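# Swap two tube racks between lab and reception through window

## Task

Robot r1 begins in the laboratory and r2 in the reception; the connecting door is locked, but a service window is open. Get the green rack, still holding every one of its tubes, standing on the reception table, and get the grey rack standing on the lab bench. Neither rack nor any tube may touch the floor, and neither robot may fall or be left leaning. At the end both robots must have released the racks and backed away, and each rack must stay put without a robot holding it.

## Robot and tools

Robots: r1 and r2 are identical Hello Robot Stretch 3 units. Each has a two-wheel differential base (0.33 m long, 0.34 m wide, passive rear omni wheel), a lift on a mast, and a telescoping arm that extends toward the robot's RIGHT side, ending in a wrist (yaw, pitch, roll) and a two-finger gripper. The base cannot strafe; to move the gripper forward or back you drive the base. Turning in place pivots about the point between the drive wheels, 0.05 m behind the front edge; with arm retracted and wrist folded the swept radius is 0.28 m, and an unfolded level wrist reaches past that.

Frames: each robot reports in its own base frame, origin on the floor between the drive wheels, x forward, y left, z up. hand_pose is in this frame, at the point where closed fingertips meet; with all wrist joints at 0 its x axis is up, y points back along the arm toward the mast, z toward the rear. Odometry is the base frame at scene start, counted from wheel turns only (slip counts as travel); heading is positive leftward, -3.142 to 3.142. Robots do not share frames, so relative placement comes only from images, lidar_m, wrist_depth_mm and head_depth_mm.

Tool execute_actions: argument actions is a list holding one action or nothing (empty list = just read state and images). The action is an object keyed by "r1" and/or "r2"; each robot's entry may contain base, joints, contact_limits. base holds exactly one relative command: {"translate_m": d}, a straight drive of d metres from the current position, forward positive, range -1 to 1; or {"rotate_rad": d}, an in-place turn of d radians, left/counter-clockwise positive, range -3.2 to 3.2. joints is a set of absolute targets by name: lift_m 0 to 1.1 (arm height); arm_m 0 to 0.52 (extension); wrist_yaw_rad -1.345 to 4.42 (0 along the arm, positive toward the front, 3.0 folded over the base); wrist_pitch_rad -1.57 to 0.451 (0 level, negative tips fingers down); wrist_roll_rad -2.911 to 2.911 (0 fingers side by side); gripper_m -0.089 to 0.179 (bigger is wider; real fingertip gap is 0.007 less near closed, 0.025 less fully open, zero under 0.007); head_pan_rad -3.953 to 1.73 (0 forward, positive left, -1.57 looks along the arm); head_tilt_rad -1.53 to 0.419 (negative down). contact_limits takes only arm_m, an effort percentage 1 to 100 at which the arm motion halts with contact_stop. All motions in one action start together; none runs longer than 15 s. Anything omitted may keep driving toward an earlier target. Unknown keys or out-of-range numbers reject the whole call. cameras picks images: r1_head_camera, r1_nav_camera, r1_wrist_camera, r2_head_camera, r2_nav_camera, r2_wrist_camera, or all (default); [] gives none. A reported stop cancels the rest of that reply's motion calls.

wait(seconds 0 to 10) commands nothing and returns state and images. zoom_image(camera, region [x0,y0,x1,y1] pixels, at most 504x504) enlarges part of that camera's latest full image. finished_scene(scene) ends the current scene, irreversibly, and reports success.

Result lines: base_status and joint_status tell how each commanded motion ended: done, off_target (resting short, maybe still pushing), contact_stop, time_out, torque_fault (after the last three the old target is dropped). on_its_own covers uncommanded parts; its held-at value is a target, not a position. motor_effort is percent of maximum, positive toward higher values, peak in brackets; readings are biased and noisy. lidar_m: 12 distances from the base origin, 30-degree sectors starting straight ahead and going counter-clockwise (4th left, 7th behind, 10th right), plane 0.17 m above the floor, 0.15 to 12 m, '-' for nothing; it misses glass and table tops, sees other robots, and the mast/own parts can block sectors 5, 6, 9, 10. wrist_depth_mm (45 to 1000) and head_depth_mm (280 to 4000, sideways image) are 7x7 median depth grids from the top left. base_tilt is degrees, forward and right positive, with a fixed error up to about 4. turned_by_wheels and turned_by_imu give rotation since the last result.

Speed: base goes fast (0.30 m/s, 1.9 rad/s) only when stowed: lift_m under 0.30, arm_m under 0.03, wrist_yaw_rad over 2.54; otherwise 0.10 m/s and 0.63 rad/s.

Gripping: command gripper_m under the object's width to hold (lower squeezes harder; too hard triggers a stall guard and loosening); to release, open at least 0.02 beyond the touching value. Neither status nor reading proves a grasp; check images.

Cautions: arm and lift halt and go slack on firm contact; a slack lift may sag under load. Base, wrist and head keep pushing into obstacles; wrist servos overloaded for seconds shut off for 10 s. Fold or unfold the wrist only with lift_m 0.32 to 0.95, pitch -0.4, roll near 0; keep pitch at -0.5 or below when yaw is under -0.4. Arm pushes with the gripper above about 0.45 m, repeated pushes, or driving while gripping something fixed can tip the robot; if tilted, reverse in small steps, free the gripper, lower lift to about 0.2. Never let the two robots press together: once bases touch, any further drive is a hard press. Their travel for one command can differ by up to 2.5 cm per metre, risky if sharing a load. Loose objects may get occasional nudges. Avoid drops and slams; pass racks through the window carefully, set them down upright, release and back away before finishing.

Each tool is called after ">>>" as name(argument=value, ...), one argument or row to a line, values as JSON.

## Session

>>> execute_actions(
  actions=[],
)

Scene clock: 0.00 s.
r1.base_odometry: x=+0.000 y=+0.000 heading=+0.000 (m, m, rad; r1's odometry frame)
r1.turned_by_wheels: +0.000 (rad since the last result)
r1.turned_by_imu: +0.000 (rad since the last result)
r1.base_tilt: forward=+0.0 right=-1.4 (deg)
r1.lidar_m: 1.23 0.98 0.97 1.07 0.92 0.92 1.01 1.57 3.29 2.17 1.29 2.44
r1.head_depth_mm: 1925 2536 2606 2573 2566 2548 2229 / 1916 2128 2129 2094 2076 2077 2038 / 1756 1800 1908 - 2125 1714 1755 / 1567 1566 1986 - - 1444 1518 / 1375 1372 1354 1346 1341 1346 1337 / 1226 1230 1214 1216 1212 1201 1197 / 1114 1106 1103 1093 1097 1090 1079
r1.base_status: not commanded
r1.joint_positions: lift_m=+0.506 arm_m=+0.000 wrist_yaw_rad=+2.883 wrist_pitch_rad=-0.617 wrist_roll_rad=-0.010 gripper_m=+0.037 head_pan_rad=+0.001 head_tilt_rad=+0.011
r1.joint_status: not commanded
r1.motor_effort: left_wheel=+0 right_wheel=+1 lift_m=+39 arm_m=+0 wrist_yaw_rad=-1 wrist_pitch_rad=+4 wrist_roll_rad=+0 gripper_m=+1 head_pan_rad=-1 head_tilt_rad=+2 (%)
r1.hand_pose: x=+0.0286 y=+0.0432 z=+0.4764 quat_wxyz=(+0.299, +0.692, +0.128, +0.644) (m; r1's base frame)
r1.wrist_depth_mm: - - - - 962 894 808 / - - - - - 977 911 / 876 982 975 958 960 964 932 / 832 - 836 842 819 821 816 / 746 724 752 738 735 714 718 / 652 662 - 660 644 643 646 / 597 604 - 596 589 588 578
r2.base_odometry: x=+0.000 y=+0.000 heading=+0.000 (m, m, rad; r2's odometry frame)
r2.turned_by_wheels: +0.000 (rad since the last result)
r2.turned_by_imu: +0.000 (rad since the last result)
r2.base_tilt: forward=-2.1 right=-0.6 (deg)
r2.lidar_m: 1.29 2.41 1.10 1.11 2.22 2.03 1.23 1.09 1.09 1.18 1.04 1.05
r2.head_depth_mm: 1120 1133 1142 1158 1164 1185 1196 / 1205 1203 1248 1255 1518 1281 1308 / 1144 1148 - - - 1384 1450 / 1463 1253 - - 1952 1587 1637 / 1697 1415 1971 - 1961 1848 1860 / 1886 1714 1932 2058 2014 2140 2110 / 2038 2319 2388 2433 2467 2527 2317
r2.base_status: not commanded
r2.joint_positions: lift_m=+0.381 arm_m=-0.003 wrist_yaw_rad=+2.797 wrist_pitch_rad=-0.543 wrist_roll_rad=+0.011 gripper_m=+0.037 head_pan_rad=+0.016 head_tilt_rad=+0.006
r2.joint_status: not commanded
r2.motor_effort: left_wheel=+1 right_wheel=+0 lift_m=+23 arm_m=+1 wrist_yaw_rad=+0 wrist_pitch_rad=+4 wrist_roll_rad=+0 gripper_m=+0 head_pan_rad=+1 head_tilt_rad=+1 (%)
r2.hand_pose: x=+0.0487 y=+0.0527 z=+0.3666 quat_wxyz=(+0.304, +0.707, +0.069, +0.635) (m; r2's base frame)
r2.wrist_depth_mm: - - - - - - - / - - - - - - - / - 837 881 891 941 962 996 / 678 742 733 736 775 780 808 / 596 - 623 633 647 662 674 / 519 511 - 536 560 564 575 / 468 - - 490 486 487 503
pictures: r1_head_camera (sideways: a quarter turn clockwise sets it upright), r1_nav_camera (sideways: a quarter turn counterclockwise sets it upright), r1_wrist_camera, r2_head_camera (sideways: a quarter turn clockwise sets it upright), r2_nav_camera (sideways: a quarter turn counterclockwise sets it upright), r2_wrist_camera
Images, in order (width x height): r1_head_camera 896x504, r1_nav_camera 672x504, r1_wrist_camera 644x364, r2_head_camera 896x504, r2_nav_camera 672x504, r2_wrist_camera 644x364.

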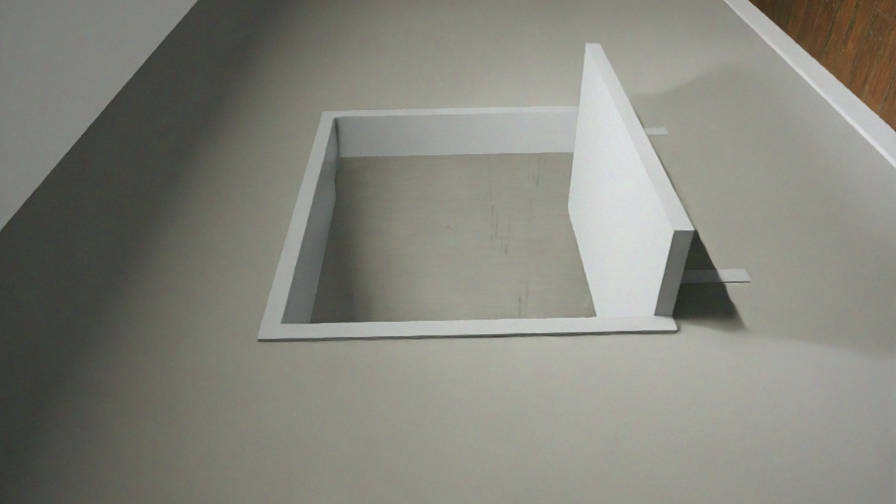

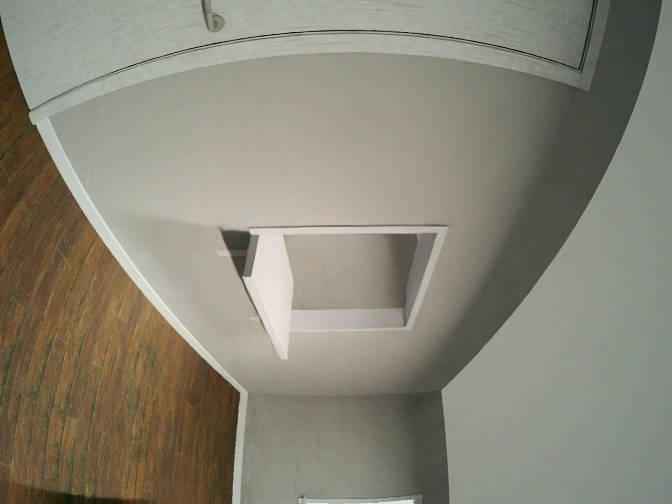

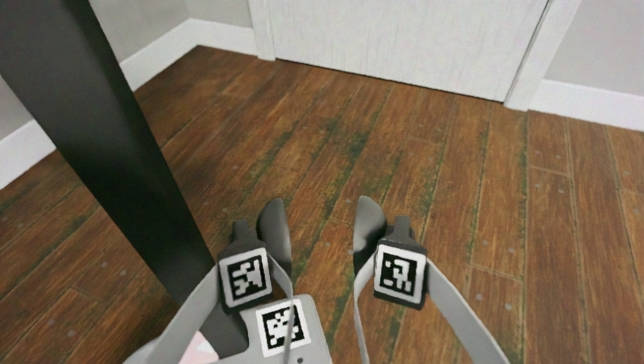

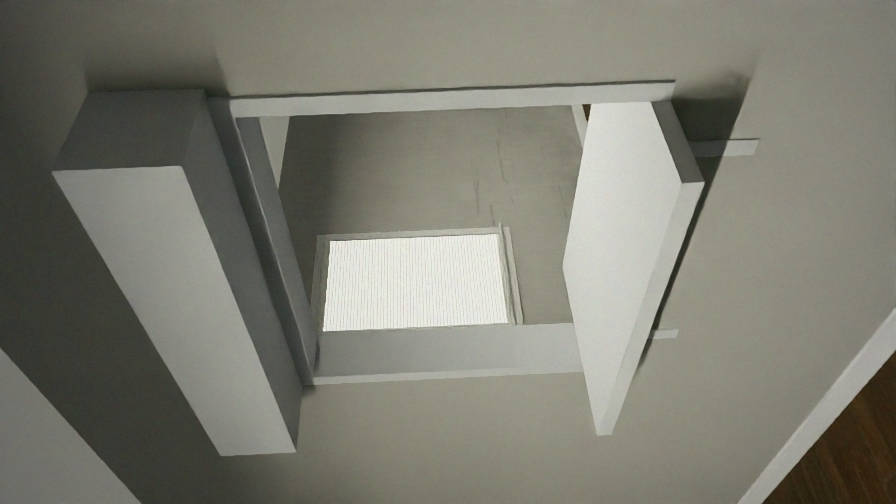

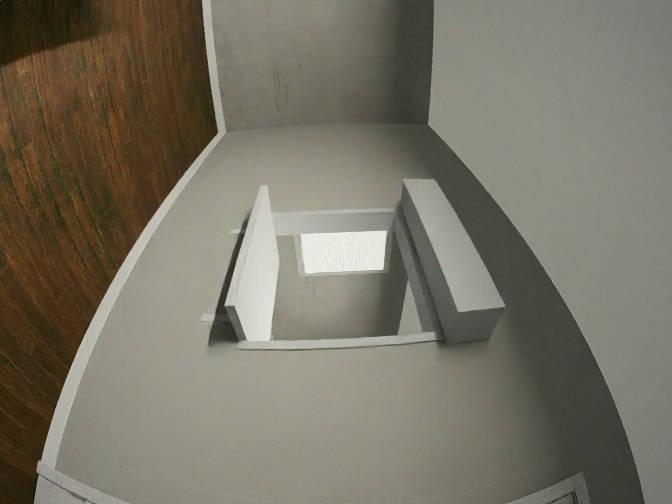

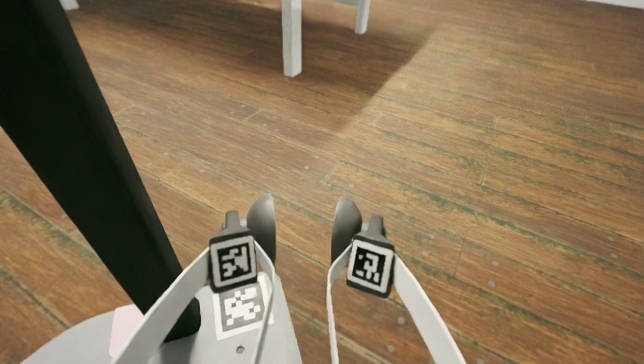

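>>> execute_actions(
  actions=[
    {"r1":{"joints":{"head_pan_rad":-1.2,"head_tilt_rad":-0.4}},"r2":{"joints":{"head_pan_rad":1.4,"head_tilt_rad":-0.4}}},
  ],
  cameras=["r1_head_camera","r1_nav_camera","r2_head_camera","r2_nav_camera"],
)

Scene clock: 1.53 s.
r1.base_odometry: x=+0.000 y=+0.000 heading=+0.000 (m, m, rad; r1's odometry frame)
r1.turned_by_wheels: +0.000 (rad since the last result)
r1.turned_by_imu: +0.000 (rad since the last result)
r1.base_tilt: forward=+0.0 right=-1.4 (deg)
r1.lidar_m: 1.22 0.98 0.97 1.07 0.92 0.92 1.01 1.57 3.29 2.17 1.29 2.43
r1.head_depth_mm: 3766 - 2210 2714 2220 1716 1385 / - - - 1676 2249 1718 1385 / - - - 1552 2256 1718 1394 / 3781 - - 1496 2075 1653 1391 / 3580 3813 - 2029 2134 1728 1402 / 3425 3604 3848 3306 2252 1736 1398 / 3235 3450 3596 3319 2279 1736 1400
r1.base_status: not commanded
r1.joint_positions: lift_m=+0.506 arm_m=+0.000 wrist_yaw_rad=+2.883 wrist_pitch_rad=-0.617 wrist_roll_rad=-0.010 gripper_m=+0.037 head_pan_rad=-1.193 head_tilt_rad=-0.394
r1.joint_status: all done
r1.motor_effort: left_wheel=+0(0) right_wheel=+0(1) lift_m=+39(39) arm_m=+0(0) wrist_yaw_rad=+0(0) wrist_pitch_rad=+4(5) wrist_roll_rad=+0(0) gripper_m=+0(1) head_pan_rad=-5(55) head_tilt_rad=-2(25) (%)
r1.hand_pose: x=+0.0286 y=+0.0432 z=+0.4764 quat_wxyz=(+0.299, +0.692, +0.128, +0.644) (m; r1's base frame)
r1.wrist_depth_mm: - - - - 995 882 837 / - - - - - 985 918 / 870 980 970 974 972 950 932 / 856 - 825 833 832 823 811 / 763 721 765 731 758 722 723 / 672 663 - 660 642 642 639 / 607 605 - 598 592 585 578
r2.base_odometry: x=+0.000 y=+0.000 heading=+0.000 (m, m, rad; r2's odometry frame)
r2.turned_by_wheels: +0.000 (rad since the last result)
r2.turned_by_imu: +0.000 (rad since the last result)
r2.base_tilt: forward=-2.1 right=-0.6 (deg)
r2.lidar_m: 1.28 2.41 1.09 1.10 2.21 2.03 1.23 1.09 1.09 1.18 1.04 1.04
r2.head_depth_mm: 3143 3380 3606 2657 2000 1695 1387 / 3371 3620 3791 1513 2071 1695 1390 / 3559 3845 - 1280 2013 1594 1393 / 3805 - - 1357 2179 1715 1402 / - - 2204 1471 2191 1712 1411 / 3639 3830 2243 1605 2236 1742 1418 / 3359 3509 2272 2718 2235 1754 1423
r2.base_status: not commanded
r2.joint_positions: lift_m=+0.381 arm_m=-0.003 wrist_yaw_rad=+2.797 wrist_pitch_rad=-0.543 wrist_roll_rad=+0.011 gripper_m=+0.037 head_pan_rad=+1.393 head_tilt_rad=-0.395
r2.joint_status: all done
r2.motor_effort: left_wheel=+0(1) right_wheel=+0(0) lift_m=+22(22) arm_m=+1(1) wrist_yaw_rad=-1(0) wrist_pitch_rad=+4(4) wrist_roll_rad=+0(0) gripper_m=-1(0) head_pan_rad=+4(45) head_tilt_rad=-3(27) (%)
r2.hand_pose: x=+0.0487 y=+0.0527 z=+0.3666 quat_wxyz=(+0.304, +0.707, +0.069, +0.635) (m; r2's base frame)
r2.wrist_depth_mm: - - - - - - - / - - - - - - - / - 865 862 905 945 982 - / 669 734 725 745 793 753 780 / 588 - 629 626 653 645 663 / 524 504 - 543 562 557 585 / 464 - - 481 487 495 508
pictures: r1_head_camera (sideways: a quarter turn clockwise sets it upright), r1_nav_camera (sideways: a quarter turn counterclockwise sets it upright), r2_head_camera (sideways: a quarter turn clockwise sets it upright), r2_nav_camera (sideways: a quarter turn counterclockwise sets it upright)
camera_calibration (this result's frames):
r1_head_camera: T_world_to_cam=[[-0.12291, 0.353829, -0.927199, 1.22362], [0.93296, 0.359723, 0.0136007, -0.0217085], [0.338347, -0.863368, -0.374322, 0.442611], [0, 0, 0, 1]] pos_world=[0.0208921, -0.0430081, 1.30052]
r1_nav_camera: T_world_to_cam=[[0.138953, -0.390543, 0.910037, -1.14212], [-0.935162, -0.354102, -0.00917331, 0.0642458], [0.325829, -0.849758, -0.414425, 0.49839], [0, 0, 0, 1]] pos_world=[0.0563915, 0.000214668, 1.2465]
r2_head_camera: T_world_to_cam=[[-0.109505, -0.386978, -0.915564, 1.21252], [-0.981153, 0.189618, 0.0372047, -0.0463339], [0.15921, 0.902382, -0.400449, 0.475669], [0, 0, 0, 1]] pos_world=[0.0115854, 0.0487691, 1.30234]
r2_nav_camera: T_world_to_cam=[[0.122985, 0.35106, 0.928241, -1.1633], [0.984949, -0.157646, -0.0708772, 0.13046], [0.121451, 0.922987, -0.365165, 0.428248], [0, 0, 0, 1]] pos_world=[-0.0374392, 0.033686, 1.24545]
Images, in order (width x height): r1_head_camera 896x504, r1_nav_camera 672x504, r2_head_camera 896x504, r2_nav_camera 672x504.

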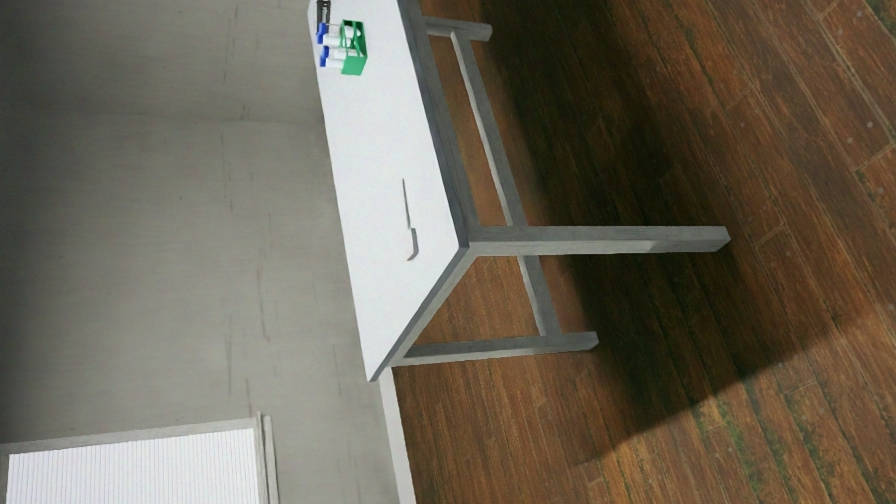

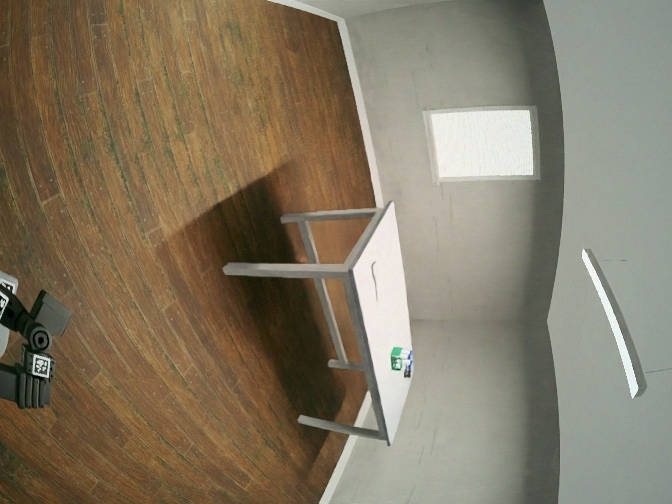

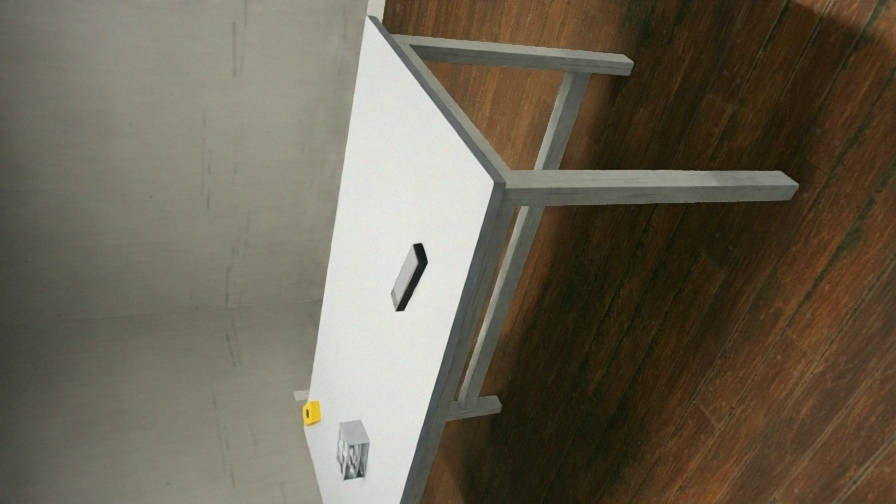

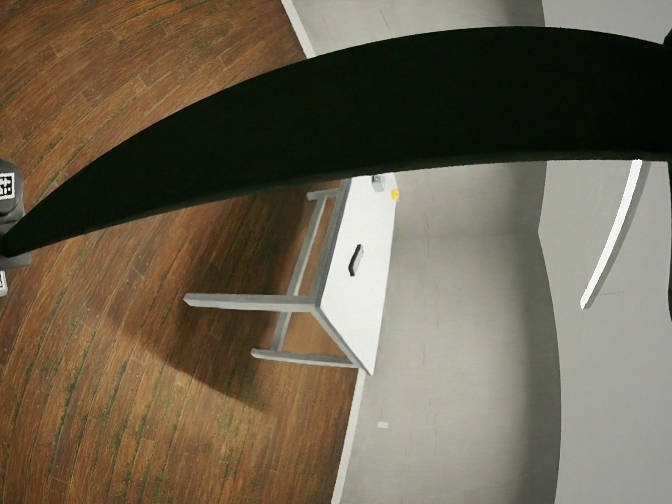

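>>> execute_actions(
  actions=[
    {"r1":{"base":{"rotate_rad":1.354},"joints":{"lift_m":0.28,"wrist_pitch_rad":-0.4,"wrist_yaw_rad":3.0,"head_pan_rad":-1.57,"head_tilt_rad":-0.7}},"r2":{"base":{"rotate_rad":1.97},"joints":{"lift_m":0.28,"wrist_pitch_rad":-0.4,"wrist_yaw_rad":3.0,"head_pan_rad":-1.57,"head_tilt_rad":-0.7}}},
  ],
  cameras=[],
)

>>> execute_actions(
  actions=[
    {"r1":{"base":{"translate_m":-0.91}},"r2":{"base":{"translate_m":0.9}}},
  ],
  cameras=[],
)

>>> execute_actions(
  actions=[
    {"r1":{"base":{"translate_m":-0.91}},"r2":{"base":{"translate_m":0.9}}},
  ],
  cameras=[],
)

>>> execute_actions(
  actions=[
    {"r1":{"base":{"rotate_rad":-0.456},"joints":{"lift_m":0.9}},"r2":{"base":{"rotate_rad":0.33},"joints":{"lift_m":0.9}}},
  ],
  cameras=["r1_head_camera","r2_head_camera"],
)

Scene clock: 6.00 s.
r1.base_odometry: x=+0.000 y=+0.000 heading=+1.354 (m, m, rad; r1's odometry frame)
r1.turned_by_wheels: +1.354 (rad since the last result)
r1.turned_by_imu: +1.367 (rad since the last result)
r1.base_tilt: forward=-0.1 right=-1.3 (deg)
r1.lidar_m: 0.99 0.97 0.92 0.94 1.23 2.94 2.35 1.29 3.81 1.49 1.04 0.97
r1.head_depth_mm: 3209 3374 2541 1951 1610 1357 1177 / 3183 3385 2534 1967 1611 1363 1174 / 2445 2816 2532 1958 1602 1358 1174 / 1834 2198 2355 1976 1613 1366 1175 / 1828 1788 1984 1972 1619 1363 1176 / 1882 1453 1656 1802 1610 1360 1176 / - 1311 1420 1540 1577 1366 1179
r1.base_status: done
r1.joint_positions: lift_m=+0.280 arm_m=+0.000 wrist_yaw_rad=+2.999 wrist_pitch_rad=-0.422 wrist_roll_rad=-0.010 gripper_m=+0.037 head_pan_rad=-1.563 head_tilt_rad=-0.692
r1.joint_status: all done
r1.motor_effort: left_wheel=-3(10) right_wheel=+4(10) lift_m=+33(36) arm_m=+0(0) wrist_yaw_rad=+1(1) wrist_pitch_rad=+9(8) wrist_roll_rad=+0(0) gripper_m=+0(0) head_pan_rad=-4(39) head_tilt_rad=-4(24) (%)
r1.hand_pose: x=+0.0107 y=+0.0761 z=+0.2919 quat_wxyz=(+0.197, +0.697, +0.100, +0.683) (m; r1's base frame)
r1.wrist_depth_mm: - - - 943 866 820 759 / - - - - 925 870 816 / 893 - 884 864 859 843 831 / 706 683 703 689 688 674 682 / 585 580 - 585 592 562 563 / 504 508 - 518 482 487 480 / 452 - - - 427 428 426
r2.base_odometry: x=+0.000 y=+0.000 heading=+1.970 (m, m, rad; r2's odometry frame)
r2.turned_by_wheels: +1.970 (rad since the last result)
r2.turned_by_imu: +2.004 (rad since the last result)
r2.base_tilt: forward=-2.1 right=-0.6 (deg)
r2.lidar_m: 2.21 2.52 1.30 1.10 1.09 1.24 1.05 1.04 1.20 1.94 1.67 1.09
r2.head_depth_mm: 1462 1701 1843 1832 1563 1337 1166 / 1753 2017 2168 1899 1572 1347 1176 / 2212 2442 2376 1912 1580 1350 1176 / 2765 2928 2403 1911 1590 1360 1190 / 3244 3265 2414 1927 1604 1359 1185 / 3133 3326 2471 1927 1602 1372 1189 / 3040 3211 2457 1942 1615 1370 1195
r2.base_status: done
r2.joint_positions: lift_m=+0.280 arm_m=-0.003 wrist_yaw_rad=+2.999 wrist_pitch_rad=-0.419 wrist_roll_rad=+0.011 gripper_m=+0.037 head_pan_rad=-1.563 head_tilt_rad=-0.692
r2.joint_status: all done
r2.motor_effort: left_wheel=-2(8) right_wheel=+4(13) lift_m=+19(23) arm_m=+0(1) wrist_yaw_rad=+1(4) wrist_pitch_rad=+7(7) wrist_roll_rad=+0(0) gripper_m=+0(0) head_pan_rad=-3(44) head_tilt_rad=-4(24) (%)
r2.hand_pose: x=+0.0107 y=+0.0799 z=+0.2926 quat_wxyz=(+0.197, +0.704, +0.097, +0.676) (m; r2's base frame)
r2.wrist_depth_mm: 826 - - - - - - / 884 - - - - - - / 853 859 885 940 978 - - / 657 675 704 719 747 756 758 / 547 557 - 583 587 619 616 / 459 489 - 482 501 504 517 / - - - 423 421 429 431
pictures: none
No camera images: the call's "cameras" was empty. Leave "cameras" out to get every camera's image.

Scene clock: 10.80 s.
r1.base_odometry: x=-0.196 y=-0.889 heading=+1.354 (m, m, rad; r1's odometry frame)
r1.turned_by_wheels: +0.000 (rad since the last result)
r1.turned_by_imu: -0.003 (rad since the last result)
r1.base_tilt: forward=+0.1 right=-1.4 (deg)
r1.lidar_m: 1.82 1.39 1.32 1.35 1.77 2.50 1.44 1.42 0.71 0.72 1.90 1.77
r1.head_depth_mm: 2878 3101 1041 847 1611 1359 1173 / 3024 3223 2534 883 1487 1335 1177 / 3126 3364 2533 1964 1603 1334 1174 / 3286 3484 2545 1974 1612 1360 1179 / 2980 3186 2539 1979 1614 1354 1176 / 2572 2777 2551 1977 1613 1364 1177 / 2242 2410 2457 1981 1619 1365 1178
r1.base_status: done
r1.joint_positions: lift_m=+0.280 arm_m=+0.000 wrist_yaw_rad=+2.999 wrist_pitch_rad=-0.421 wrist_roll_rad=-0.010 gripper_m=+0.037 head_pan_rad=-1.563 head_tilt_rad=-0.692
r1.joint_status: not commanded
r1.motor_effort: left_wheel=-3(11) right_wheel=+3(8) lift_m=+33(33) arm_m=+0(0) wrist_yaw_rad=+0(2) wrist_pitch_rad=+8(8) wrist_roll_rad=+0(0) gripper_m=+0(0) head_pan_rad=-5(5) head_tilt_rad=-3(3) (%)
r1.hand_pose: x=+0.0106 y=+0.0763 z=+0.2921 quat_wxyz=(+0.197, +0.697, +0.099, +0.683) (m; r1's base frame)
r1.wrist_depth_mm: - - - - - - - / - - - - - - - / 918 - 879 877 866 856 839 / 721 690 706 699 692 677 668 / 585 584 - 576 587 565 566 / 506 509 - 518 483 490 482 / 447 - - - 428 421 425
r2.base_odometry: x=-0.350 y=+0.829 heading=+1.970 (m, m, rad; r2's odometry frame)
r2.turned_by_wheels: +0.000 (rad since the last result)
r2.turned_by_imu: +0.001 (rad since the last result)
r2.base_tilt: forward=-2.1 right=-0.5 (deg)
r2.lidar_m: 1.32 2.40 1.69 1.40 1.40 1.54 1.91 1.93 2.16 0.68 1.29 1.44
r2.head_depth_mm: 2815 2910 2339 1886 1559 1343 1171 / 3217 3137 2341 1878 1569 1344 1172 / 3171 3205 2398 1752 1541 1325 1179 / 3070 3253 1032 839 1549 1337 1191 / 2984 3131 1005 820 1600 1362 1194 / 2881 3099 1011 799 1565 1365 1192 / 2786 2981 1023 806 1534 1369 1202
r2.base_status: done
r2.joint_positions: lift_m=+0.280 arm_m=-0.003 wrist_yaw_rad=+2.999 wrist_pitch_rad=-0.419 wrist_roll_rad=+0.011 gripper_m=+0.037 head_pan_rad=-1.563 head_tilt_rad=-0.692
r2.joint_status: not commanded
r2.motor_effort: left_wheel=-2(5) right_wheel=+4(10) lift_m=+19(19) arm_m=+1(0) wrist_yaw_rad=+0(0) wrist_pitch_rad=+7(7) wrist_roll_rad=+0(0) gripper_m=+0(1) head_pan_rad=-3(3) head_tilt_rad=-4(4) (%)
r2.hand_pose: x=+0.0106 y=+0.0799 z=+0.2926 quat_wxyz=(+0.197, +0.704, +0.097, +0.676) (m; r2's base frame)
r2.wrist_depth_mm: - - - - - - - / - - - - - - - / 851 866 926 930 958 - - / 662 667 704 705 729 759 768 / 544 567 - 582 597 615 624 / 463 488 - 492 489 509 506 / - - - 421 422 426 433
pictures: none
No camera images: the call's "cameras" was empty. Leave "cameras" out to get every camera's image.

Scene clock: 15.60 s.
r1.base_odometry: x=-0.392 y=-1.777 heading=+1.353 (m, m, rad; r1's odometry frame)
r1.turned_by_wheels: +0.000 (rad since the last result)
r1.turned_by_imu: -0.003 (rad since the last result)
r1.base_tilt: forward=+0.0 right=-1.4 (deg)
r1.lidar_m: 2.61 1.83 1.73 1.77 1.79 1.69 0.54 1.00 0.94 0.97 0.98 0.97
r1.head_depth_mm: 2506 2817 1044 808 658 556 501 / 2634 2960 1043 710 661 558 1107 / 2750 3046 1044 697 662 557 1152 / 2864 3178 1044 812 662 572 1175 / 3026 3268 1050 812 663 599 1175 / 3163 3409 1053 813 663 1311 1179 / 3229 3358 1054 815 664 1336 1179
r1.base_status: done
r1.joint_positions: lift_m=+0.280 arm_m=+0.000 wrist_yaw_rad=+2.999 wrist_pitch_rad=-0.421 wrist_roll_rad=-0.010 gripper_m=+0.037 head_pan_rad=-1.563 head_tilt_rad=-0.692
r1.joint_status: not commanded
r1.motor_effort: left_wheel=-3(12) right_wheel=+4(6) lift_m=+33(33) arm_m=+0(0) wrist_yaw_rad=+1(1) wrist_pitch_rad=+8(8) wrist_roll_rad=+0(0) gripper_m=+0(0) head_pan_rad=-5(5) head_tilt_rad=-4(2) (%)
r1.hand_pose: x=+0.0105 y=+0.0763 z=+0.2921 quat_wxyz=(+0.197, +0.697, +0.099, +0.683) (m; r1's base frame)
r1.wrist_depth_mm: - - - - - - - / - - - - - - - / 911 - 892 864 846 854 847 / 705 682 708 700 689 682 680 / 593 584 - 583 593 567 562 / 502 509 - 528 485 489 482 / 450 - - - 433 425 421
r2.base_odometry: x=-0.699 y=+1.659 heading=+1.969 (m, m, rad; r2's odometry frame)
r2.turned_by_wheels: +0.000 (rad since the last result)
r2.turned_by_imu: +0.001 (rad since the last result)
r2.base_tilt: forward=-2.1 right=-0.6 (deg)
r2.lidar_m: 1.55 1.54 1.73 1.69 1.68 1.90 2.80 1.14 1.21 1.00 1.00 0.46
r2.head_depth_mm: 3132 3117 971 771 643 1339 1171 / 3011 3174 980 777 646 1311 1172 / 2921 3080 987 762 651 1279 1184 / 2813 3012 997 740 654 594 1185 / 2731 2973 1002 753 656 574 1190 / 2629 2887 1011 800 659 562 1191 / 2573 2820 1022 809 666 567 1161
r2.base_status: done
r2.joint_positions: lift_m=+0.280 arm_m=-0.003 wrist_yaw_rad=+2.999 wrist_pitch_rad=-0.419 wrist_roll_rad=+0.011 gripper_m=+0.037 head_pan_rad=-1.563 head_tilt_rad=-0.692
r2.joint_status: not commanded
r2.motor_effort: left_wheel=-2(6) right_wheel=+4(11) lift_m=+19(19) arm_m=+1(1) wrist_yaw_rad=+0(1) wrist_pitch_rad=+7(7) wrist_roll_rad=+0(0) gripper_m=+0(0) head_pan_rad=-3(3) head_tilt_rad=-4(4) (%)
r2.hand_pose: x=+0.0106 y=+0.0799 z=+0.2927 quat_wxyz=(+0.197, +0.704, +0.097, +0.676) (m; r2's base frame)
r2.wrist_depth_mm: - - - - - - - / - - - - - - - / 847 855 931 958 985 - - / 665 664 706 717 752 769 756 / 541 548 - 572 599 603 619 / 463 486 - 495 498 508 503 / - - - 425 419 437 430
pictures: none
No camera images: the call's "cameras" was empty. Leave "cameras" out to get every camera's image.

Scene clock: 22.07 s.
r1.base_odometry: x=-0.392 y=-1.777 heading=+0.898 (m, m, rad; r1's odometry frame)
r1.turned_by_wheels: -0.456 (rad since the last result)
r1.turned_by_imu: -0.462 (rad since the last result)
r1.base_tilt: forward=-0.1 right=-1.4 (deg)
r1.lidar_m: 2.61 2.42 1.78 1.72 1.79 1.74 1.69 0.54 0.98 0.95 0.98 0.98
r1.head_depth_mm: 2594 2939 1046 808 687 - 1130 / 2606 2898 1043 811 678 - 1130 / 2617 2915 1046 811 662 - - / 2596 2918 1047 812 661 - - / 2578 2929 1044 812 662 - 1136 / 2578 2914 1052 681 662 565 1148 / 2591 2925 1051 742 664 560 1152
r1.base_status: done
r1.joint_positions: lift_m=+0.900 arm_m=+0.000 wrist_yaw_rad=+2.999 wrist_pitch_rad=-0.421 wrist_roll_rad=-0.010 gripper_m=+0.037 head_pan_rad=-1.563 head_tilt_rad=-0.692
r1.joint_status: all done
r1.motor_effort: left_wheel=+4(11) right_wheel=-3(9) lift_m=+45(47) arm_m=+0(0) wrist_yaw_rad=+0(0) wrist_pitch_rad=+8(8) wrist_roll_rad=+0(0) gripper_m=-1(0) head_pan_rad=-4(5) head_tilt_rad=-3(3) (%)
r1.hand_pose: x=+0.0106 y=+0.0763 z=+0.9118 quat_wxyz=(+0.196, +0.697, +0.099, +0.683) (m; r1's base frame)
r1.wrist_depth_mm: - - - - - - - / - - - - - - - / - - - - - - - / - - - - - - - / - - - - - - - / - - - - - - - / - - - - - - -
r2.base_odometry: x=-0.699 y=+1.659 heading=+2.299 (m, m, rad; r2's odometry frame)
r2.turned_by_wheels: +0.330 (rad since the last result)
r2.turned_by_imu: +0.335 (rad since the last result)
r2.base_tilt: forward=-2.1 right=-0.5 (deg)
r2.lidar_m: 1.54 1.60 1.75 1.69 1.75 2.39 2.78 1.14 1.04 1.00 0.46 1.60
r2.head_depth_mm: 2684 2901 971 707 675 - 1126 / 2682 2895 978 715 646 - - / 2647 2952 986 784 652 - - / 2676 2933 997 790 653 - 1131 / 2669 2931 990 794 656 - 1144 / 2665 2919 1010 800 660 588 1195 / 2643 2917 1022 804 663 591 878
r2.base_status: done
r2.joint_positions: lift_m=+0.900 arm_m=-0.003 wrist_yaw_rad=+2.999 wrist_pitch_rad=-0.418 wrist_roll_rad=+0.011 gripper_m=+0.037 head_pan_rad=-1.563 head_tilt_rad=-0.692
r2.joint_status: all done
r2.motor_effort: left_wheel=-2(7) right_wheel=+4(10) lift_m=+26(24) arm_m=+1(0) wrist_yaw_rad=+1(0) wrist_pitch_rad=+7(7) wrist_roll_rad=+0(0) gripper_m=+0(0) head_pan_rad=-3(3) head_tilt_rad=-4(4) (%)
r2.hand_pose: x=+0.0106 y=+0.0800 z=+0.9124 quat_wxyz=(+0.197, +0.704, +0.096, +0.676) (m; r2's base frame)
r2.wrist_depth_mm: - - - - - - - / - - - - - - - / - - - - - - - / - - - - - - - / - - - - - - - / - - - - - - - / - - - - - - -
pictures: r1_head_camera (sideways: a quarter turn clockwise sets it upright), r2_head_camera (sideways: a quarter turn clockwise sets it upright)
camera_calibration (this result's frames):
r1_head_camera: T_world_to_cam=[[0.0115824, 0.629558, -0.776867, 1.02675], [0.999931, -0.00597244, 0.0100681, -0.0175133], [0.00169868, -0.776931, -0.629584, 0.776792], [0, 0, 0, 1]] pos_world=[0.00430034, -0.0429927, 1.28688]
r2_head_camera: T_world_to_cam=[[0.0342512, 0.651087, -0.75823, 1.00649], [0.999373, -0.0155322, 0.0318069, -0.0513743], [0.00893207, -0.758845, -0.651211, 0.802845], [0, 0, 0, 1]] pos_world=[0.00969764, -0.0468733, 1.2876]
Images, in order (width x height): r1_head_camera 896x504, r2_head_camera 896x504.

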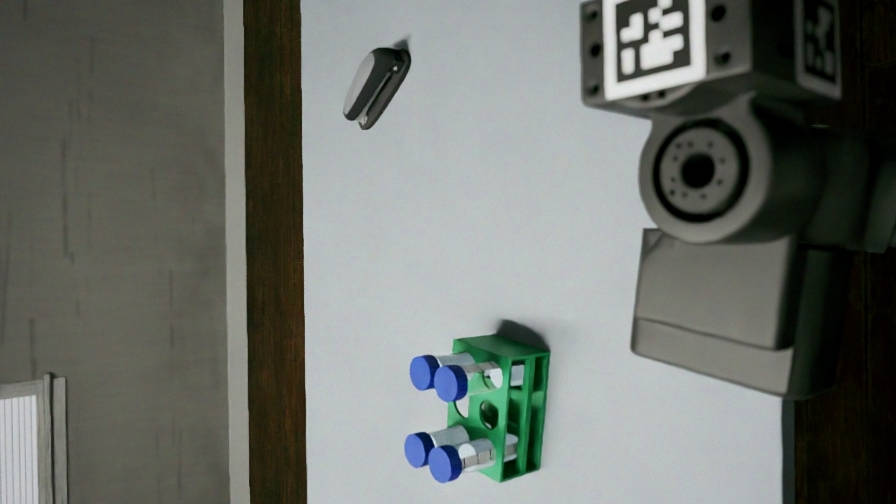

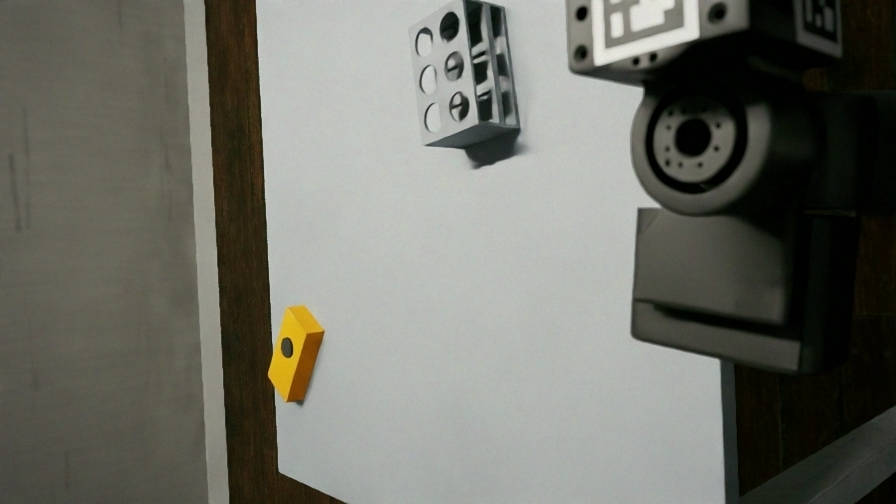

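>>> execute_actions(
  actions=[
    {"r1":{"base":{"translate_m":0.215},"joints":{"wrist_yaw_rad":-0.1}},"r2":{"base":{"translate_m":-0.165},"joints":{"wrist_yaw_rad":0.11}}},
  ],
  cameras=[],
)

>>> execute_actions(
  actions=[
    {"r1":{"joints":{"wrist_pitch_rad":0,"gripper_m":0.179,"lift_m":0.74}},"r2":{"joints":{"wrist_pitch_rad":0,"gripper_m":0.179,"lift_m":0.74}}},
  ],
  cameras=["r1_head_camera","r2_head_camera","r1_wrist_camera","r2_wrist_camera"],
)

Scene clock: 25.77 s.
r1.base_odometry: x=-0.258 y=-1.609 heading=+0.898 (m, m, rad; r1's odometry frame)
r1.turned_by_wheels: +0.000 (rad since the last result)
r1.turned_by_imu: +0.000 (rad since the last result)
r1.base_tilt: forward=+0.0 right=-1.4 (deg)
r1.lidar_m: 2.40 2.43 1.78 1.72 1.79 1.97 1.90 0.73 0.98 0.95 0.98 0.77
r1.head_depth_mm: 2596 2903 1042 808 687 - - / 2609 2915 1043 810 687 - - / 2611 2944 1047 704 - - - / 2606 2915 1047 719 680 558 1155 / 2583 2909 1049 815 663 559 1155 / 2584 2890 1048 814 662 559 1156 / 2592 2906 1053 815 663 560 1157
r1.base_status: done
r1.joint_positions: lift_m=+0.900 arm_m=+0.000 wrist_yaw_rad=-0.098 wrist_pitch_rad=-0.421 wrist_roll_rad=-0.010 gripper_m=+0.037 head_pan_rad=-1.563 head_tilt_rad=-0.692
r1.joint_status: all done
r1.motor_effort: left_wheel=+3(8) right_wheel=-2(4) lift_m=+45(45) arm_m=+0(0) wrist_yaw_rad=-3(3) wrist_pitch_rad=+8(8) wrist_roll_rad=+0(0) gripper_m=+0(0) head_pan_rad=-4(5) head_tilt_rad=-3(4) (%)
r1.hand_pose: x=-0.0435 y=-0.3684 z=+0.9118 quat_wxyz=(+0.687, +0.115, -0.694, -0.181) (m; r1's base frame)
r1.wrist_depth_mm: - - - - - - - / - - - 776 751 739 737 / 591 587 550 370 561 561 547 / 463 464 443 368 450 447 442 / 390 384 388 364 386 372 370 / 329 327 - 322 319 320 315 / 288 288 286 282 280 279 277
r2.base_odometry: x=-0.589 y=+1.536 heading=+2.299 (m, m, rad; r2's odometry frame)
r2.turned_by_wheels: +0.000 (rad since the last result)
r2.turned_by_imu: -0.001 (rad since the last result)
r2.base_tilt: forward=-2.1 right=-0.6 (deg)
r2.lidar_m: 1.71 1.78 1.75 1.69 1.75 2.42 2.61 0.98 1.04 1.00 1.04 0.58
r2.head_depth_mm: 2711 2868 969 772 673 - - / 2690 2891 982 777 647 - - / 2678 2930 986 755 - - - / 2701 2934 993 722 - 589 1185 / 2639 2905 1002 792 656 584 1181 / 2655 2927 1010 802 661 589 1193 / 2661 2883 1002 805 665 590 1204
r2.base_status: done
r2.joint_positions: lift_m=+0.900 arm_m=-0.003 wrist_yaw_rad=+0.112 wrist_pitch_rad=-0.418 wrist_roll_rad=+0.011 gripper_m=+0.037 head_pan_rad=-1.563 head_tilt_rad=-0.692
r2.joint_status: all done
r2.motor_effort: left_wheel=-2(7) right_wheel=+4(7) lift_m=+25(26) arm_m=+0(0) wrist_yaw_rad=-1(1) wrist_pitch_rad=+7(7) wrist_roll_rad=+0(0) gripper_m=+0(0) head_pan_rad=-3(3) head_tilt_rad=-4(4) (%)
r2.hand_pose: x=+0.0035 y=-0.3650 z=+0.9124 quat_wxyz=(+0.695, +0.185, -0.686, -0.109) (m; r2's base frame)
r2.wrist_depth_mm: - - - - - - - / - - 853 - - - - / - 579 598 606 661 667 705 / 442 452 458 394 481 499 508 / 359 367 385 366 385 396 412 / 303 307 304 314 327 335 336 / 262 264 270 277 275 284 290
pictures: none
No camera images: the call's "cameras" was empty. Leave "cameras" out to get every camera's image.

Scene clock: 28.07 s.
r1.base_odometry: x=-0.258 y=-1.609 heading=+0.898 (m, m, rad; r1's odometry frame)
r1.turned_by_wheels: +0.000 (rad since the last result)
r1.turned_by_imu: +0.000 (rad since the last result)
r1.base_tilt: forward=+0.0 right=-1.3 (deg)
r1.lidar_m: 2.40 2.42 1.78 1.72 1.79 1.96 1.90 0.73 0.98 0.95 0.99 0.77
r1.head_depth_mm: 2600 2921 1040 807 660 557 868 / 2602 2938 1044 809 679 557 868 / 2604 2901 1048 704 660 584 - / 2579 2892 1048 718 662 571 1155 / 2599 2916 1048 812 680 560 1153 / 2569 2897 1051 815 663 560 1155 / 2569 2905 1054 814 664 559 1156
r1.base_status: not commanded
r1.joint_positions: lift_m=+0.740 arm_m=+0.000 wrist_yaw_rad=-0.098 wrist_pitch_rad=-0.025 wrist_roll_rad=-0.010 gripper_m=+0.179 head_pan_rad=-1.563 head_tilt_rad=-0.692
r1.joint_status: all done
r1.motor_effort: left_wheel=+3(3) right_wheel=-3(2) lift_m=+33(41) arm_m=+0(0) wrist_yaw_rad=-3(2) wrist_pitch_rad=+10(9) wrist_roll_rad=+0(0) gripper_m=+0(94) head_pan_rad=-5(5) head_tilt_rad=-4(4) (%)
r1.hand_pose: x=-0.0466 y=-0.3998 z=+0.8484 quat_wxyz=(+0.709, -0.025, -0.703, -0.044) (m; r1's base frame)
r1.wrist_depth_mm: - - - - - - - / - - - - - - - / - - - - - - - / 713 676 594 352 625 568 584 / 424 413 322 294 388 385 408 / - 297 293 287 284 281 - / 221 229 226 226 223 221 210
r2.base_odometry: x=-0.589 y=+1.536 heading=+2.299 (m, m, rad; r2's odometry frame)
r2.turned_by_wheels: +0.000 (rad since the last result)
r2.turned_by_imu: +0.000 (rad since the last result)
r2.base_tilt: forward=-2.1 right=-0.6 (deg)
r2.lidar_m: 1.71 1.78 1.75 1.68 1.75 2.41 2.62 0.99 1.03 1.00 1.04 0.58
r2.head_depth_mm: 2683 2913 970 772 643 573 1224 / 2648 2883 979 779 645 577 1220 / 2684 2883 983 759 651 580 - / 2681 2931 993 722 653 582 1165 / 2652 2939 1005 793 659 584 1193 / 2643 2938 1012 800 669 588 1196 / 2638 2905 996 805 666 590 1196
r2.base_status: not commanded
r2.joint_positions: lift_m=+0.740 arm_m=-0.003 wrist_yaw_rad=+0.112 wrist_pitch_rad=-0.021 wrist_roll_rad=+0.011 gripper_m=+0.179 head_pan_rad=-1.563 head_tilt_rad=-0.692
r2.joint_status: all done
r2.motor_effort: left_wheel=-2(2) right_wheel=+4(4) lift_m=+19(26) arm_m=+1(0) wrist_yaw_rad=-1(1) wrist_pitch_rad=+8(8) wrist_roll_rad=+0(0) gripper_m=+0(84) head_pan_rad=-3(3) head_tilt_rad=-4(4) (%)
r2.hand_pose: x=+0.0070 y=-0.3962 z=+0.8493 quat_wxyz=(+0.703, +0.047, -0.709, +0.031) (m; r2's base frame)
r2.wrist_depth_mm: - - - - - - - / - - - - - - - / - - - - - - - / - 643 671 704 763 799 - / 389 383 389 327 363 472 448 / - 266 273 281 289 - 307 / 204 209 210 216 219 223 230
pictures: r1_head_camera (sideways: a quarter turn clockwise sets it upright), r1_wrist_camera, r2_head_camera (sideways: a quarter turn clockwise sets it upright), r2_wrist_camera
camera_calibration (this result's frames):
r1_head_camera: T_world_to_cam=[[0.0115825, 0.629558, -0.776867, 1.02675], [0.999931, -0.00597256, 0.0100681, -0.0175133], [0.00169858, -0.776931, -0.629584, 0.776792], [0, 0, 0, 1]] pos_world=[0.00430034, -0.0429927, 1.28688]
r1_wrist_camera: T_world_to_cam=[[-0.992123, 0.123235, -0.0224809, 0.0192053], [0.0516906, 0.23927, -0.969576, 0.949197], [-0.114107, -0.963101, -0.243756, -0.0202538], [0, 0, 0, 1]] pos_world=[-0.0323217, -0.248988, 0.915814]
r2_head_camera: T_world_to_cam=[[0.0342512, 0.651087, -0.75823, 1.00649], [0.999373, -0.0155322, 0.0318069, -0.0513743], [0.00893207, -0.758845, -0.651211, 0.802845], [0, 0, 0, 1]] pos_world=[0.00969764, -0.0468733, 1.2876]
r2_wrist_camera: T_world_to_cam=[[-0.996793, -0.0716273, 0.035684, -0.0633917], [-0.05101, 0.225141, -0.97299, 0.942045], [0.0616587, -0.97169, -0.228072, -0.0269959], [0, 0, 0, 1]] pos_world=[-0.0134702, -0.242865, 0.912706]
Images, in order (width x height): r1_head_camera 896x504, r1_wrist_camera 644x364, r2_head_camera 896x504, r2_wrist_camera 644x364.

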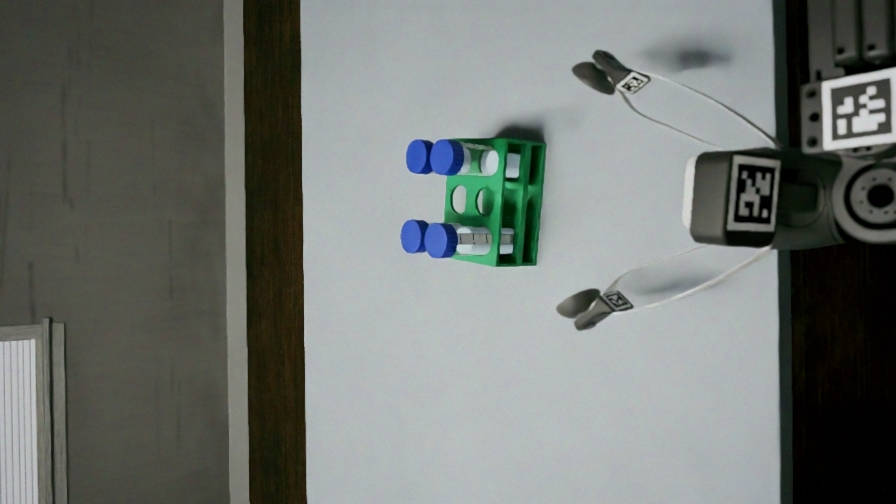

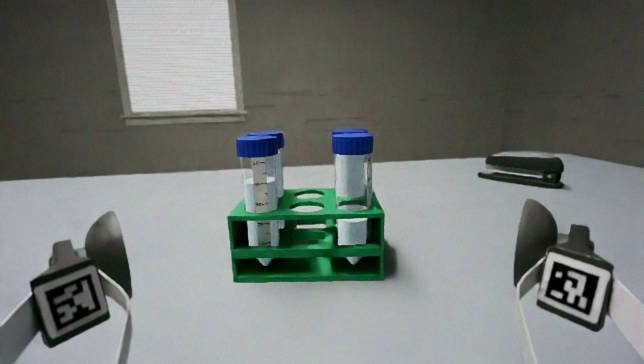

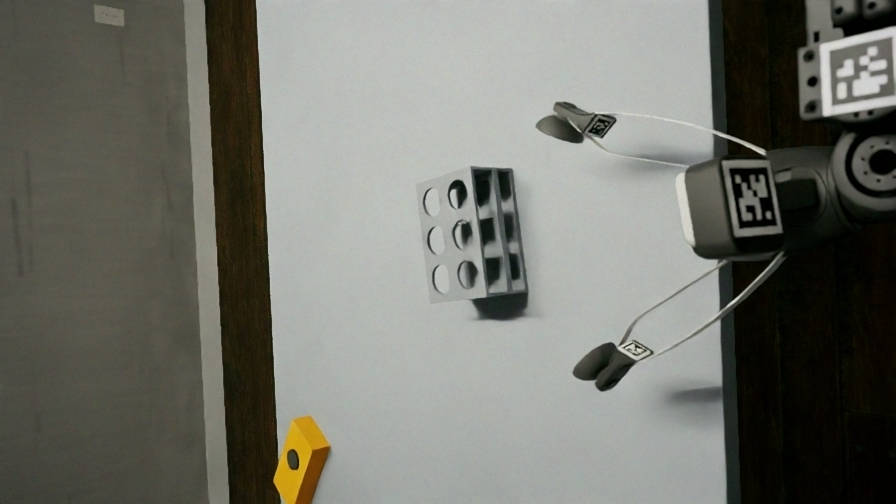

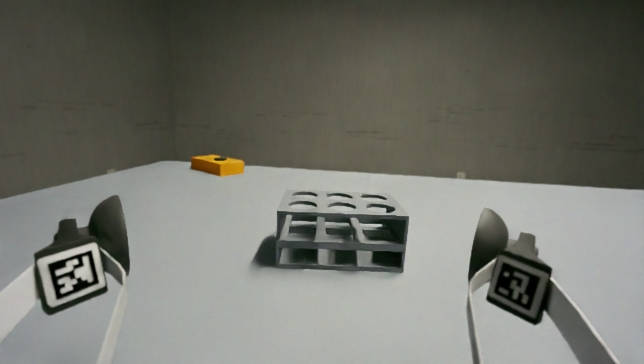

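>>> execute_actions(
  actions=[
    {"r1":{"joints":{"arm_m":0.13,"lift_m":0.7}},"r2":{"base":{"translate_m":-0.01},"joints":{"arm_m":0.15,"lift_m":0.7,"wrist_roll_rad":0.03}}},
  ],
  cameras=["r1_head_camera","r2_head_camera","r1_wrist_camera","r2_wrist_camera"],
)

Scene clock: 30.63 s.
r1.base_odometry: x=-0.258 y=-1.609 heading=+0.898 (m, m, rad; r1's odometry frame)
r1.turned_by_wheels: +0.000 (rad since the last result)
r1.turned_by_imu: -0.001 (rad since the last result)
r1.base_tilt: forward=+0.0 right=-1.4 (deg)
r1.lidar_m: 2.39 2.42 1.78 1.72 1.79 1.97 1.90 0.73 0.98 0.95 0.99 0.77
r1.head_depth_mm: 2588 2906 1041 807 658 569 - / 2612 2917 1042 808 660 - 1151 / 2617 2930 1043 704 677 - 1153 / 2579 2913 1047 719 679 558 1155 / 2574 2916 1049 812 662 559 1156 / 2580 2920 1051 812 664 559 1158 / 2585 2912 1054 812 663 560 1156
r1.base_status: not commanded
r1.joint_positions: lift_m=+0.700 arm_m=+0.130 wrist_yaw_rad=-0.099 wrist_pitch_rad=-0.024 wrist_roll_rad=-0.010 gripper_m=+0.179 head_pan_rad=-1.563 head_tilt_rad=-0.692
r1.joint_status: all done
r1.motor_effort: left_wheel=+3(3) right_wheel=-3(3) lift_m=+32(33) arm_m=+7(12) wrist_yaw_rad=-1(3) wrist_pitch_rad=+9(10) wrist_roll_rad=+0(0) gripper_m=+0(0) head_pan_rad=-5(5) head_tilt_rad=-3(3) (%)
r1.hand_pose: x=-0.0468 y=-0.5289 z=+0.8086 quat_wxyz=(+0.709, -0.026, -0.703, -0.044) (m; r1's base frame)
r1.wrist_depth_mm: - - - - - - - / - - 154 - 154 - - / - - 190 - 212 - - / 523 503 159 222 192 451 424 / 333 305 160 192 161 274 298 / - 217 161 173 162 195 - / 163 169 161 160 160 161 154
r2.base_odometry: x=-0.582 y=+1.528 heading=+2.299 (m, m, rad; r2's odometry frame)
r2.turned_by_wheels: +0.000 (rad since the last result)
r2.turned_by_imu: -0.001 (rad since the last result)
r2.base_tilt: forward=-2.1 right=-0.6 (deg)
r2.lidar_m: 1.72 1.78 1.75 1.69 1.76 2.41 2.61 0.97 1.04 1.00 1.04 0.59
r2.head_depth_mm: 2674 2902 969 770 659 - - / 2671 2888 978 777 676 - 1176 / 2670 2937 988 785 682 - 1177 / 2639 2944 995 725 672 582 1185 / 2637 2912 1004 794 657 584 1191 / 2645 2918 1012 800 660 588 1193 / 2634 2878 1000 806 665 589 1203
r2.base_status: done
r2.joint_positions: lift_m=+0.700 arm_m=+0.150 wrist_yaw_rad=+0.111 wrist_pitch_rad=-0.021 wrist_roll_rad=+0.025 gripper_m=+0.179 head_pan_rad=-1.563 head_tilt_rad=-0.692
r2.joint_status: all done
r2.motor_effort: left_wheel=-3(5) right_wheel=+4(6) lift_m=+19(22) arm_m=+6(7) wrist_yaw_rad=-1(1) wrist_pitch_rad=+8(8) wrist_roll_rad=+3(5) gripper_m=+0(0) head_pan_rad=-3(3) head_tilt_rad=-4(4) (%)
r2.hand_pose: x=+0.0068 y=-0.5488 z=+0.8095 quat_wxyz=(+0.698, +0.047, -0.714, +0.031) (m; r2's base frame)
r2.wrist_depth_mm: - - - - - - - / - - - - - - - / - - - - - - - / 462 482 494 512 530 571 596 / 301 284 163 178 178 341 320 / - 189 157 170 167 - 219 / 153 155 153 153 154 162 165
pictures: r1_head_camera (sideways: a quarter turn clockwise sets it upright), r1_wrist_camera, r2_head_camera (sideways: a quarter turn clockwise sets it upright), r2_wrist_camera
camera_calibration (this result's frames):
r1_head_camera: T_world_to_cam=[[0.0115824, 0.629558, -0.776867, 1.02675], [0.999931, -0.00597244, 0.0100681, -0.0175133], [0.00169868, -0.776931, -0.629584, 0.776792], [0, 0, 0, 1]] pos_world=[0.00430034, -0.0429927, 1.28688]
r1_wrist_camera: T_world_to_cam=[[-0.992026, 0.124005, -0.0225015, 0.0344443], [0.0518009, 0.238429, -0.969777, 0.941231], [-0.114892, -0.96321, -0.242952, -0.15505], [0, 0, 0, 1]] pos_world=[-0.0324009, -0.378034, 0.87589]
r2_head_camera: T_world_to_cam=[[0.0342552, 0.651086, -0.75823, 1.00649], [0.999373, -0.0155383, 0.0318069, -0.0513743], [0.00892746, -0.758845, -0.651211, 0.802845], [0, 0, 0, 1]] pos_world=[0.00969736, -0.0468733, 1.2876]
r2_wrist_camera: T_world_to_cam=[[-0.997284, -0.0704164, 0.0216111, -0.0610739], [-0.0370497, 0.225973, -0.973429, 0.938359], [0.0636619, -0.971585, -0.227969, -0.184356], [0, 0, 0, 1]] pos_world=[-0.0144055, -0.395462, 0.872718]
Images, in order (width x height): r1_head_camera 896x504, r1_wrist_camera 644x364, r2_head_camera 896x504, r2_wrist_camera 644x364.

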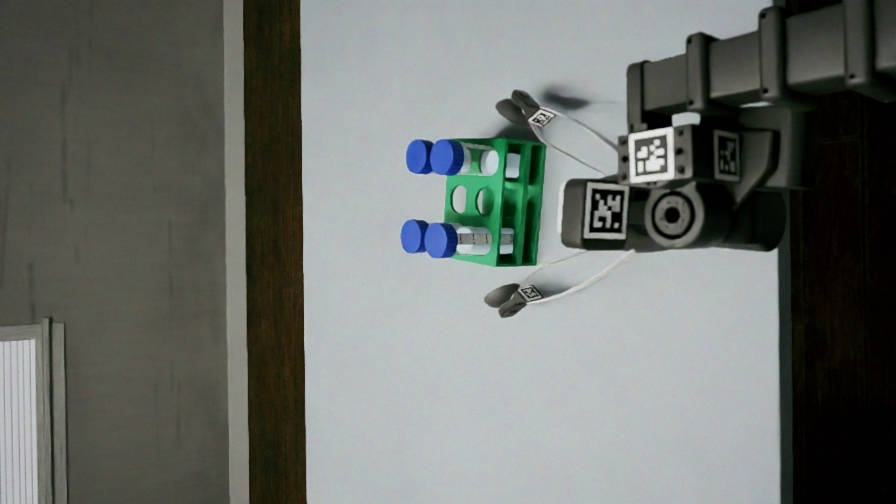

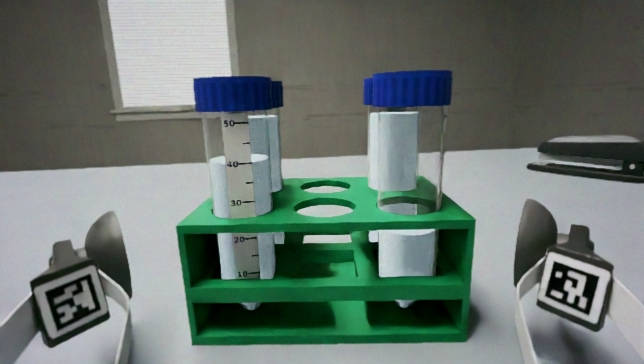

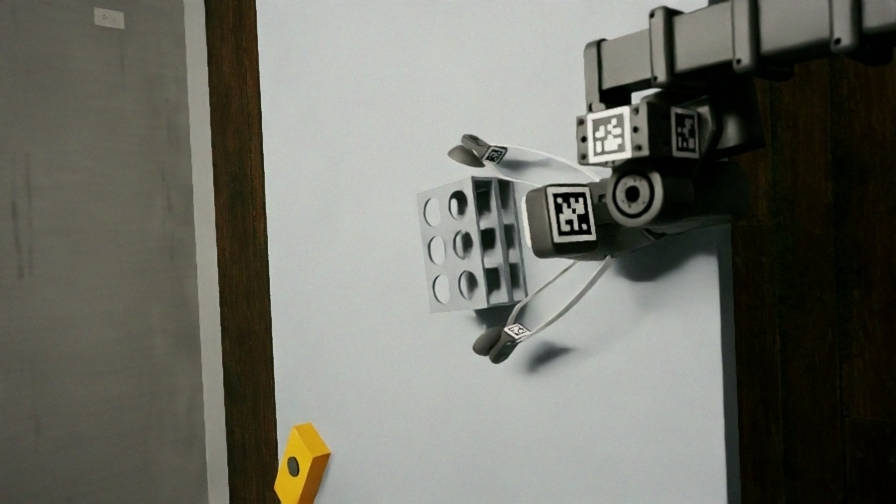

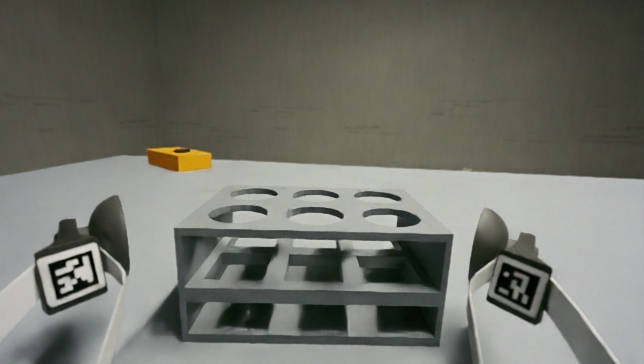

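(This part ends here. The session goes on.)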